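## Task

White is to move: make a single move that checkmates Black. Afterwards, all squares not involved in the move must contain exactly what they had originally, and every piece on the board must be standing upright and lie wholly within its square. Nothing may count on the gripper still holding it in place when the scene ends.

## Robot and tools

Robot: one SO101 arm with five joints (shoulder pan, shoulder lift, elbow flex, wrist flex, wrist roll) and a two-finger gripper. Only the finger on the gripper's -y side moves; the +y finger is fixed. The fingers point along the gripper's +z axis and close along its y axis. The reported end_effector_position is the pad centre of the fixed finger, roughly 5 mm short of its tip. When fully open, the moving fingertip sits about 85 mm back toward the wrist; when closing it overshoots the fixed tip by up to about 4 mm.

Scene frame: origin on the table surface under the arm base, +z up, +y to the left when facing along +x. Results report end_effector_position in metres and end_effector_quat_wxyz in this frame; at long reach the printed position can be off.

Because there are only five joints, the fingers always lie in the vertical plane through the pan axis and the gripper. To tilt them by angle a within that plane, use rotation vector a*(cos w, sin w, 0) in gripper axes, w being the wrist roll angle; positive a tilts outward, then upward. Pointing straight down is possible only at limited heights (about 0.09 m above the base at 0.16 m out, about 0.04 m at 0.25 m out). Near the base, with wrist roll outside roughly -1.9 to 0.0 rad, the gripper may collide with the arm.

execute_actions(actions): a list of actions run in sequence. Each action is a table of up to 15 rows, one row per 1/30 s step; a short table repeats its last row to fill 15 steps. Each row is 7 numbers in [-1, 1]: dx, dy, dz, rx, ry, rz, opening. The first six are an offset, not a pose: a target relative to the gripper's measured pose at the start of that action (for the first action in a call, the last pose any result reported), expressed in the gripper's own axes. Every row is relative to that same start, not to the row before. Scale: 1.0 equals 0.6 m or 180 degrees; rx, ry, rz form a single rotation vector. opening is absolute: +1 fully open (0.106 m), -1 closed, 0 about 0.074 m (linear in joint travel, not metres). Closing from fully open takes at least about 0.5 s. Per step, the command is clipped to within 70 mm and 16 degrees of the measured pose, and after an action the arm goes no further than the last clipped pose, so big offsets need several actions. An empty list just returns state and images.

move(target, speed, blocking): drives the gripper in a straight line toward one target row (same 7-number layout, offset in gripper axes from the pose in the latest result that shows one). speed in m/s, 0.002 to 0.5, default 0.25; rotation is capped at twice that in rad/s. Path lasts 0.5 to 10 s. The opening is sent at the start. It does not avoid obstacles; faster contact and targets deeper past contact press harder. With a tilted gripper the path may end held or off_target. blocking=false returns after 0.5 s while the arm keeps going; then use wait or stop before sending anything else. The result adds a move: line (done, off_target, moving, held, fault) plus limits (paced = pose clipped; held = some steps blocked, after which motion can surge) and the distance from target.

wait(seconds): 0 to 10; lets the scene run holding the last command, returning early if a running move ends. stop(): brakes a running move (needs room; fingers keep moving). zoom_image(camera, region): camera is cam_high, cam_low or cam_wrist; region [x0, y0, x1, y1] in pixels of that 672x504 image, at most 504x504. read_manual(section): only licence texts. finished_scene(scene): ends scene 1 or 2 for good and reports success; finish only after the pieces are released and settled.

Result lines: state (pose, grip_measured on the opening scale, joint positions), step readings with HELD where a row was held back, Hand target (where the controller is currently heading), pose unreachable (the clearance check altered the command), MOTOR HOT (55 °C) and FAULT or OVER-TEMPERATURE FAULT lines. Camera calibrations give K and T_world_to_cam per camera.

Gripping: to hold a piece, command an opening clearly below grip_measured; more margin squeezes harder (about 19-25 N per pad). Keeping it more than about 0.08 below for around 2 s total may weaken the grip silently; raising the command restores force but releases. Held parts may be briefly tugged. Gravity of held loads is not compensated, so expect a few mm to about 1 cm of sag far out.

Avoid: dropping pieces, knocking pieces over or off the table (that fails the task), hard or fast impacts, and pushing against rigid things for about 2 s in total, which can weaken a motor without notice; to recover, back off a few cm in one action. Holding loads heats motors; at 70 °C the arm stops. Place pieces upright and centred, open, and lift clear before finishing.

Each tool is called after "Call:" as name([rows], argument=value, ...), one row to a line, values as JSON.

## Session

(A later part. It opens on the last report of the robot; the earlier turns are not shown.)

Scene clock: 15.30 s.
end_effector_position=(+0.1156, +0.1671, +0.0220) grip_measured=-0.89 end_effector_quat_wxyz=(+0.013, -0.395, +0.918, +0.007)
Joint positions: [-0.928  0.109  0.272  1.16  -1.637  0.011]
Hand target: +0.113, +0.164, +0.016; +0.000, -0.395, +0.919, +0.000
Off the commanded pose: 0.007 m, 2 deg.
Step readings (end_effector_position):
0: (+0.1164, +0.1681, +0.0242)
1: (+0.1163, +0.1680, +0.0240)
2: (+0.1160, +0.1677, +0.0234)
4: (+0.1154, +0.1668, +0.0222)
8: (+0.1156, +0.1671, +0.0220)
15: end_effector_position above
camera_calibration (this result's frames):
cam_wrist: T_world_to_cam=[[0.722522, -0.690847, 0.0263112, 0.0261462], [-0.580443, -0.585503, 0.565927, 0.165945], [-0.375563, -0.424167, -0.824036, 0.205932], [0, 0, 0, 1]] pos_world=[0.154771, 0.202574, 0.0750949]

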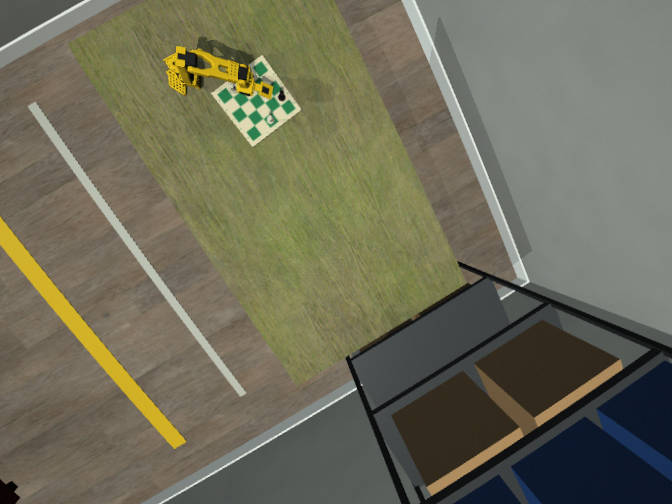

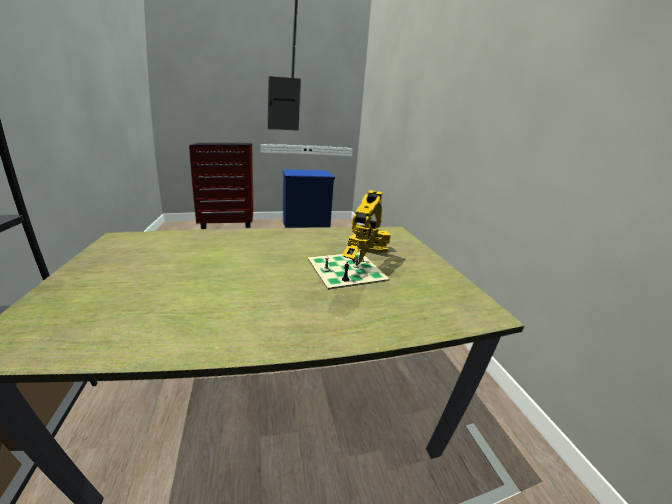

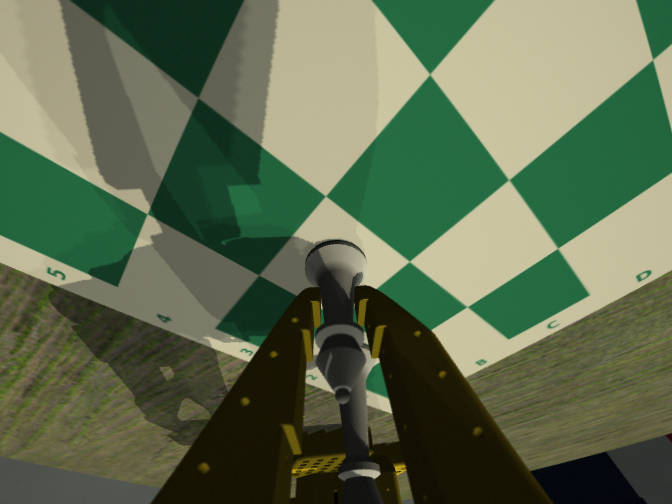

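Call:
execute_actions([
  [[0,0,0,0,0,0,-0.9],[0,0,0,0,0,0,-0.86],[0,0,0,0,0,0,-0.82],[0,0,0,0,0,0,-0.76],[0,0,0,0,0,0,-0.7],[0,0,0,0,0,0,-0.6],[0,0.003,0,0,0,0,-0.6],[0,0.006,0,0,0,0,-0.6],[0,0.009,0,0,0,0,-0.6],[0,0.012,0,0,0,0,-0.6],[0,0.015,0,0,0,0,-0.6]],
])

Call:
move(target=[0,0,-0.08,0,0,0,-0.6], speed=0.1)

Scene clock: 15.93 s.
end_effector_position=(+0.1101, +0.1711, +0.0220) grip_measured=-0.62 end_effector_quat_wxyz=(+0.012, -0.395, +0.918, +0.008)
Joint positions: [-0.961  0.109  0.272  1.16  -1.671  0.031]
Hand target: +0.109, +0.173, +0.022; +0.012, -0.395, +0.918, +0.008
Off the commanded pose: 0.002 m, 0 deg.
Step readings (end_effector_position):
0: (+0.1156, +0.1671, +0.0220)
1: (+0.1156, +0.1671, +0.0220)
2: (+0.1156, +0.1671, +0.0220)
4: (+0.1156, +0.1671, +0.0220)
8: (+0.1156, +0.1671, +0.0220)
15: end_effector_position above
camera_calibration (this result's frames):
cam_wrist: T_world_to_cam=[[0.722553, -0.690851, 0.025332, 0.0329287], [-0.579981, -0.585839, 0.566052, 0.165081], [-0.376217, -0.423695, -0.82398, 0.205552], [0, 0, 0, 1]] pos_world=[0.149283, 0.206551, 0.0750919]

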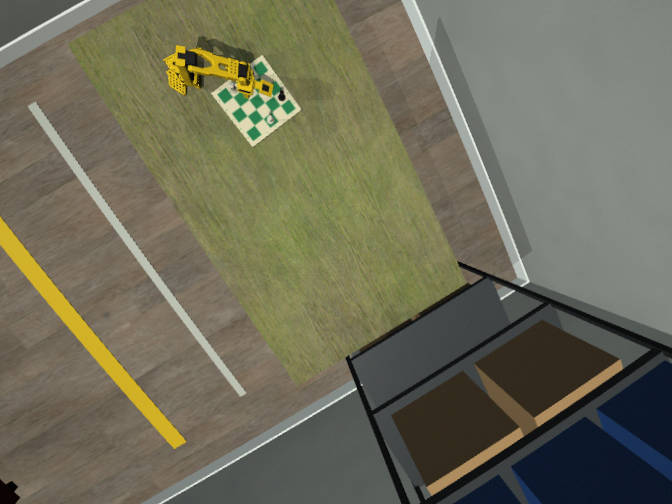

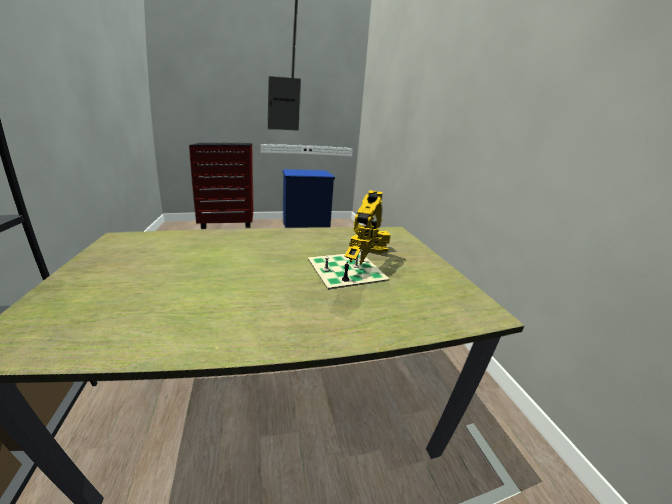

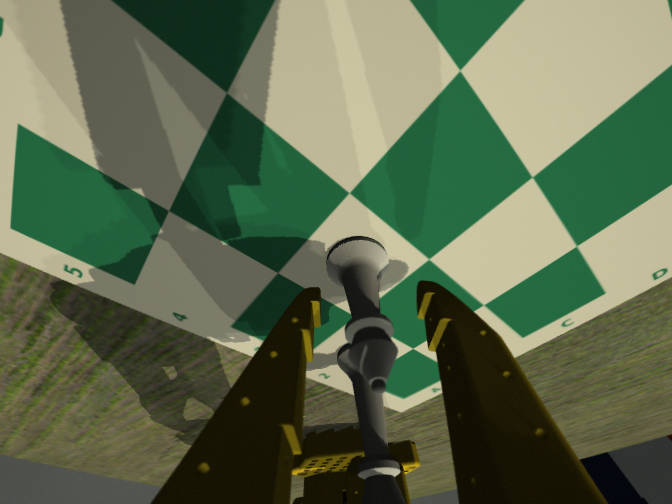

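Scene clock: 16.83 s.
end_effector_position=(+0.1084, +0.1686, +0.0661) grip_measured=-0.61 end_effector_quat_wxyz=(+0.005, -0.395, +0.919, +0.003)
Joint positions: [-0.961  0.036  0.031  1.491 -1.672  0.031]
Hand target: +0.109, +0.170, +0.070; +0.012, -0.395, +0.919, +0.008
Off the commanded pose: 0.004 m, 1 deg.
move: done
camera_calibration (this result's frames):
cam_wrist: T_world_to_cam=[[0.721751, -0.691591, 0.0278894, 0.0313928], [-0.575324, -0.577037, 0.579681, 0.134769], [-0.384809, -0.434431, -0.814366, 0.242335], [0, 0, 0, 1]] pos_world=[0.148131, 0.204756, 0.118351]

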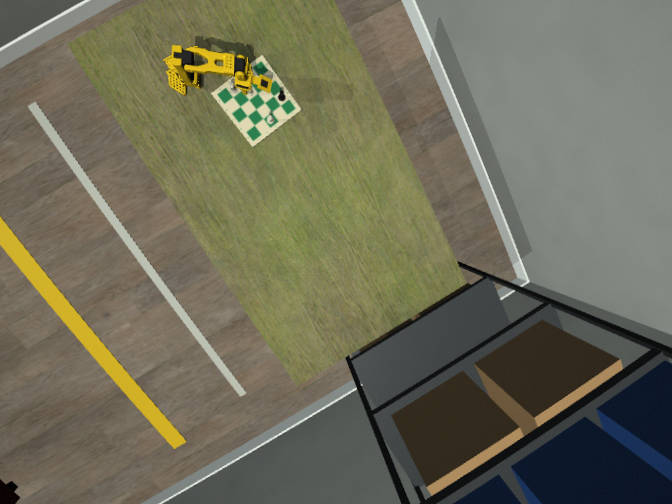

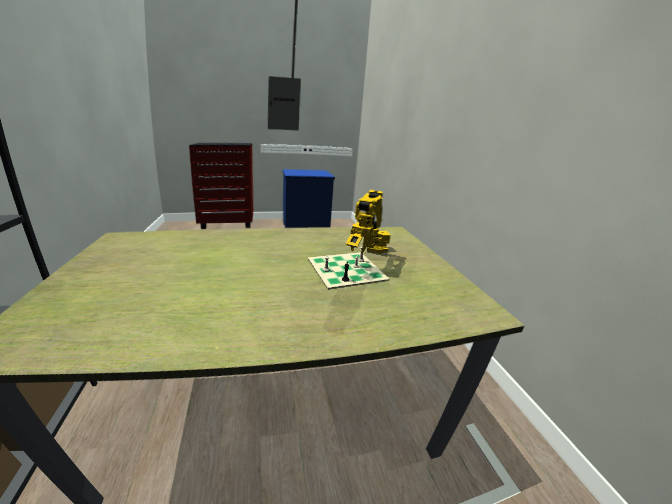

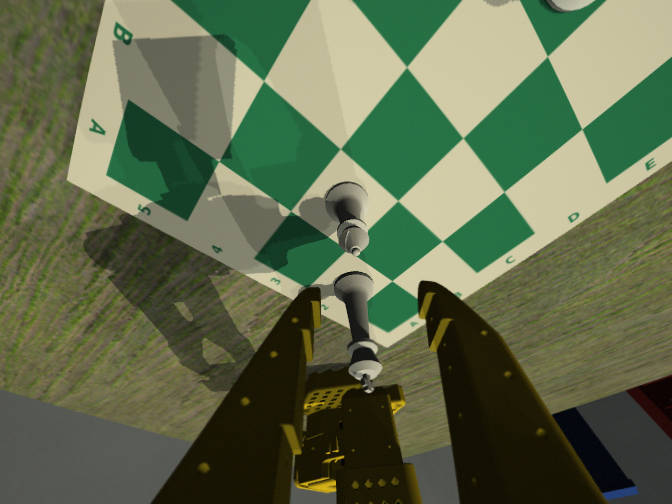

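Call:
finished_scene(scene=1)

The scene is finished: the task was done.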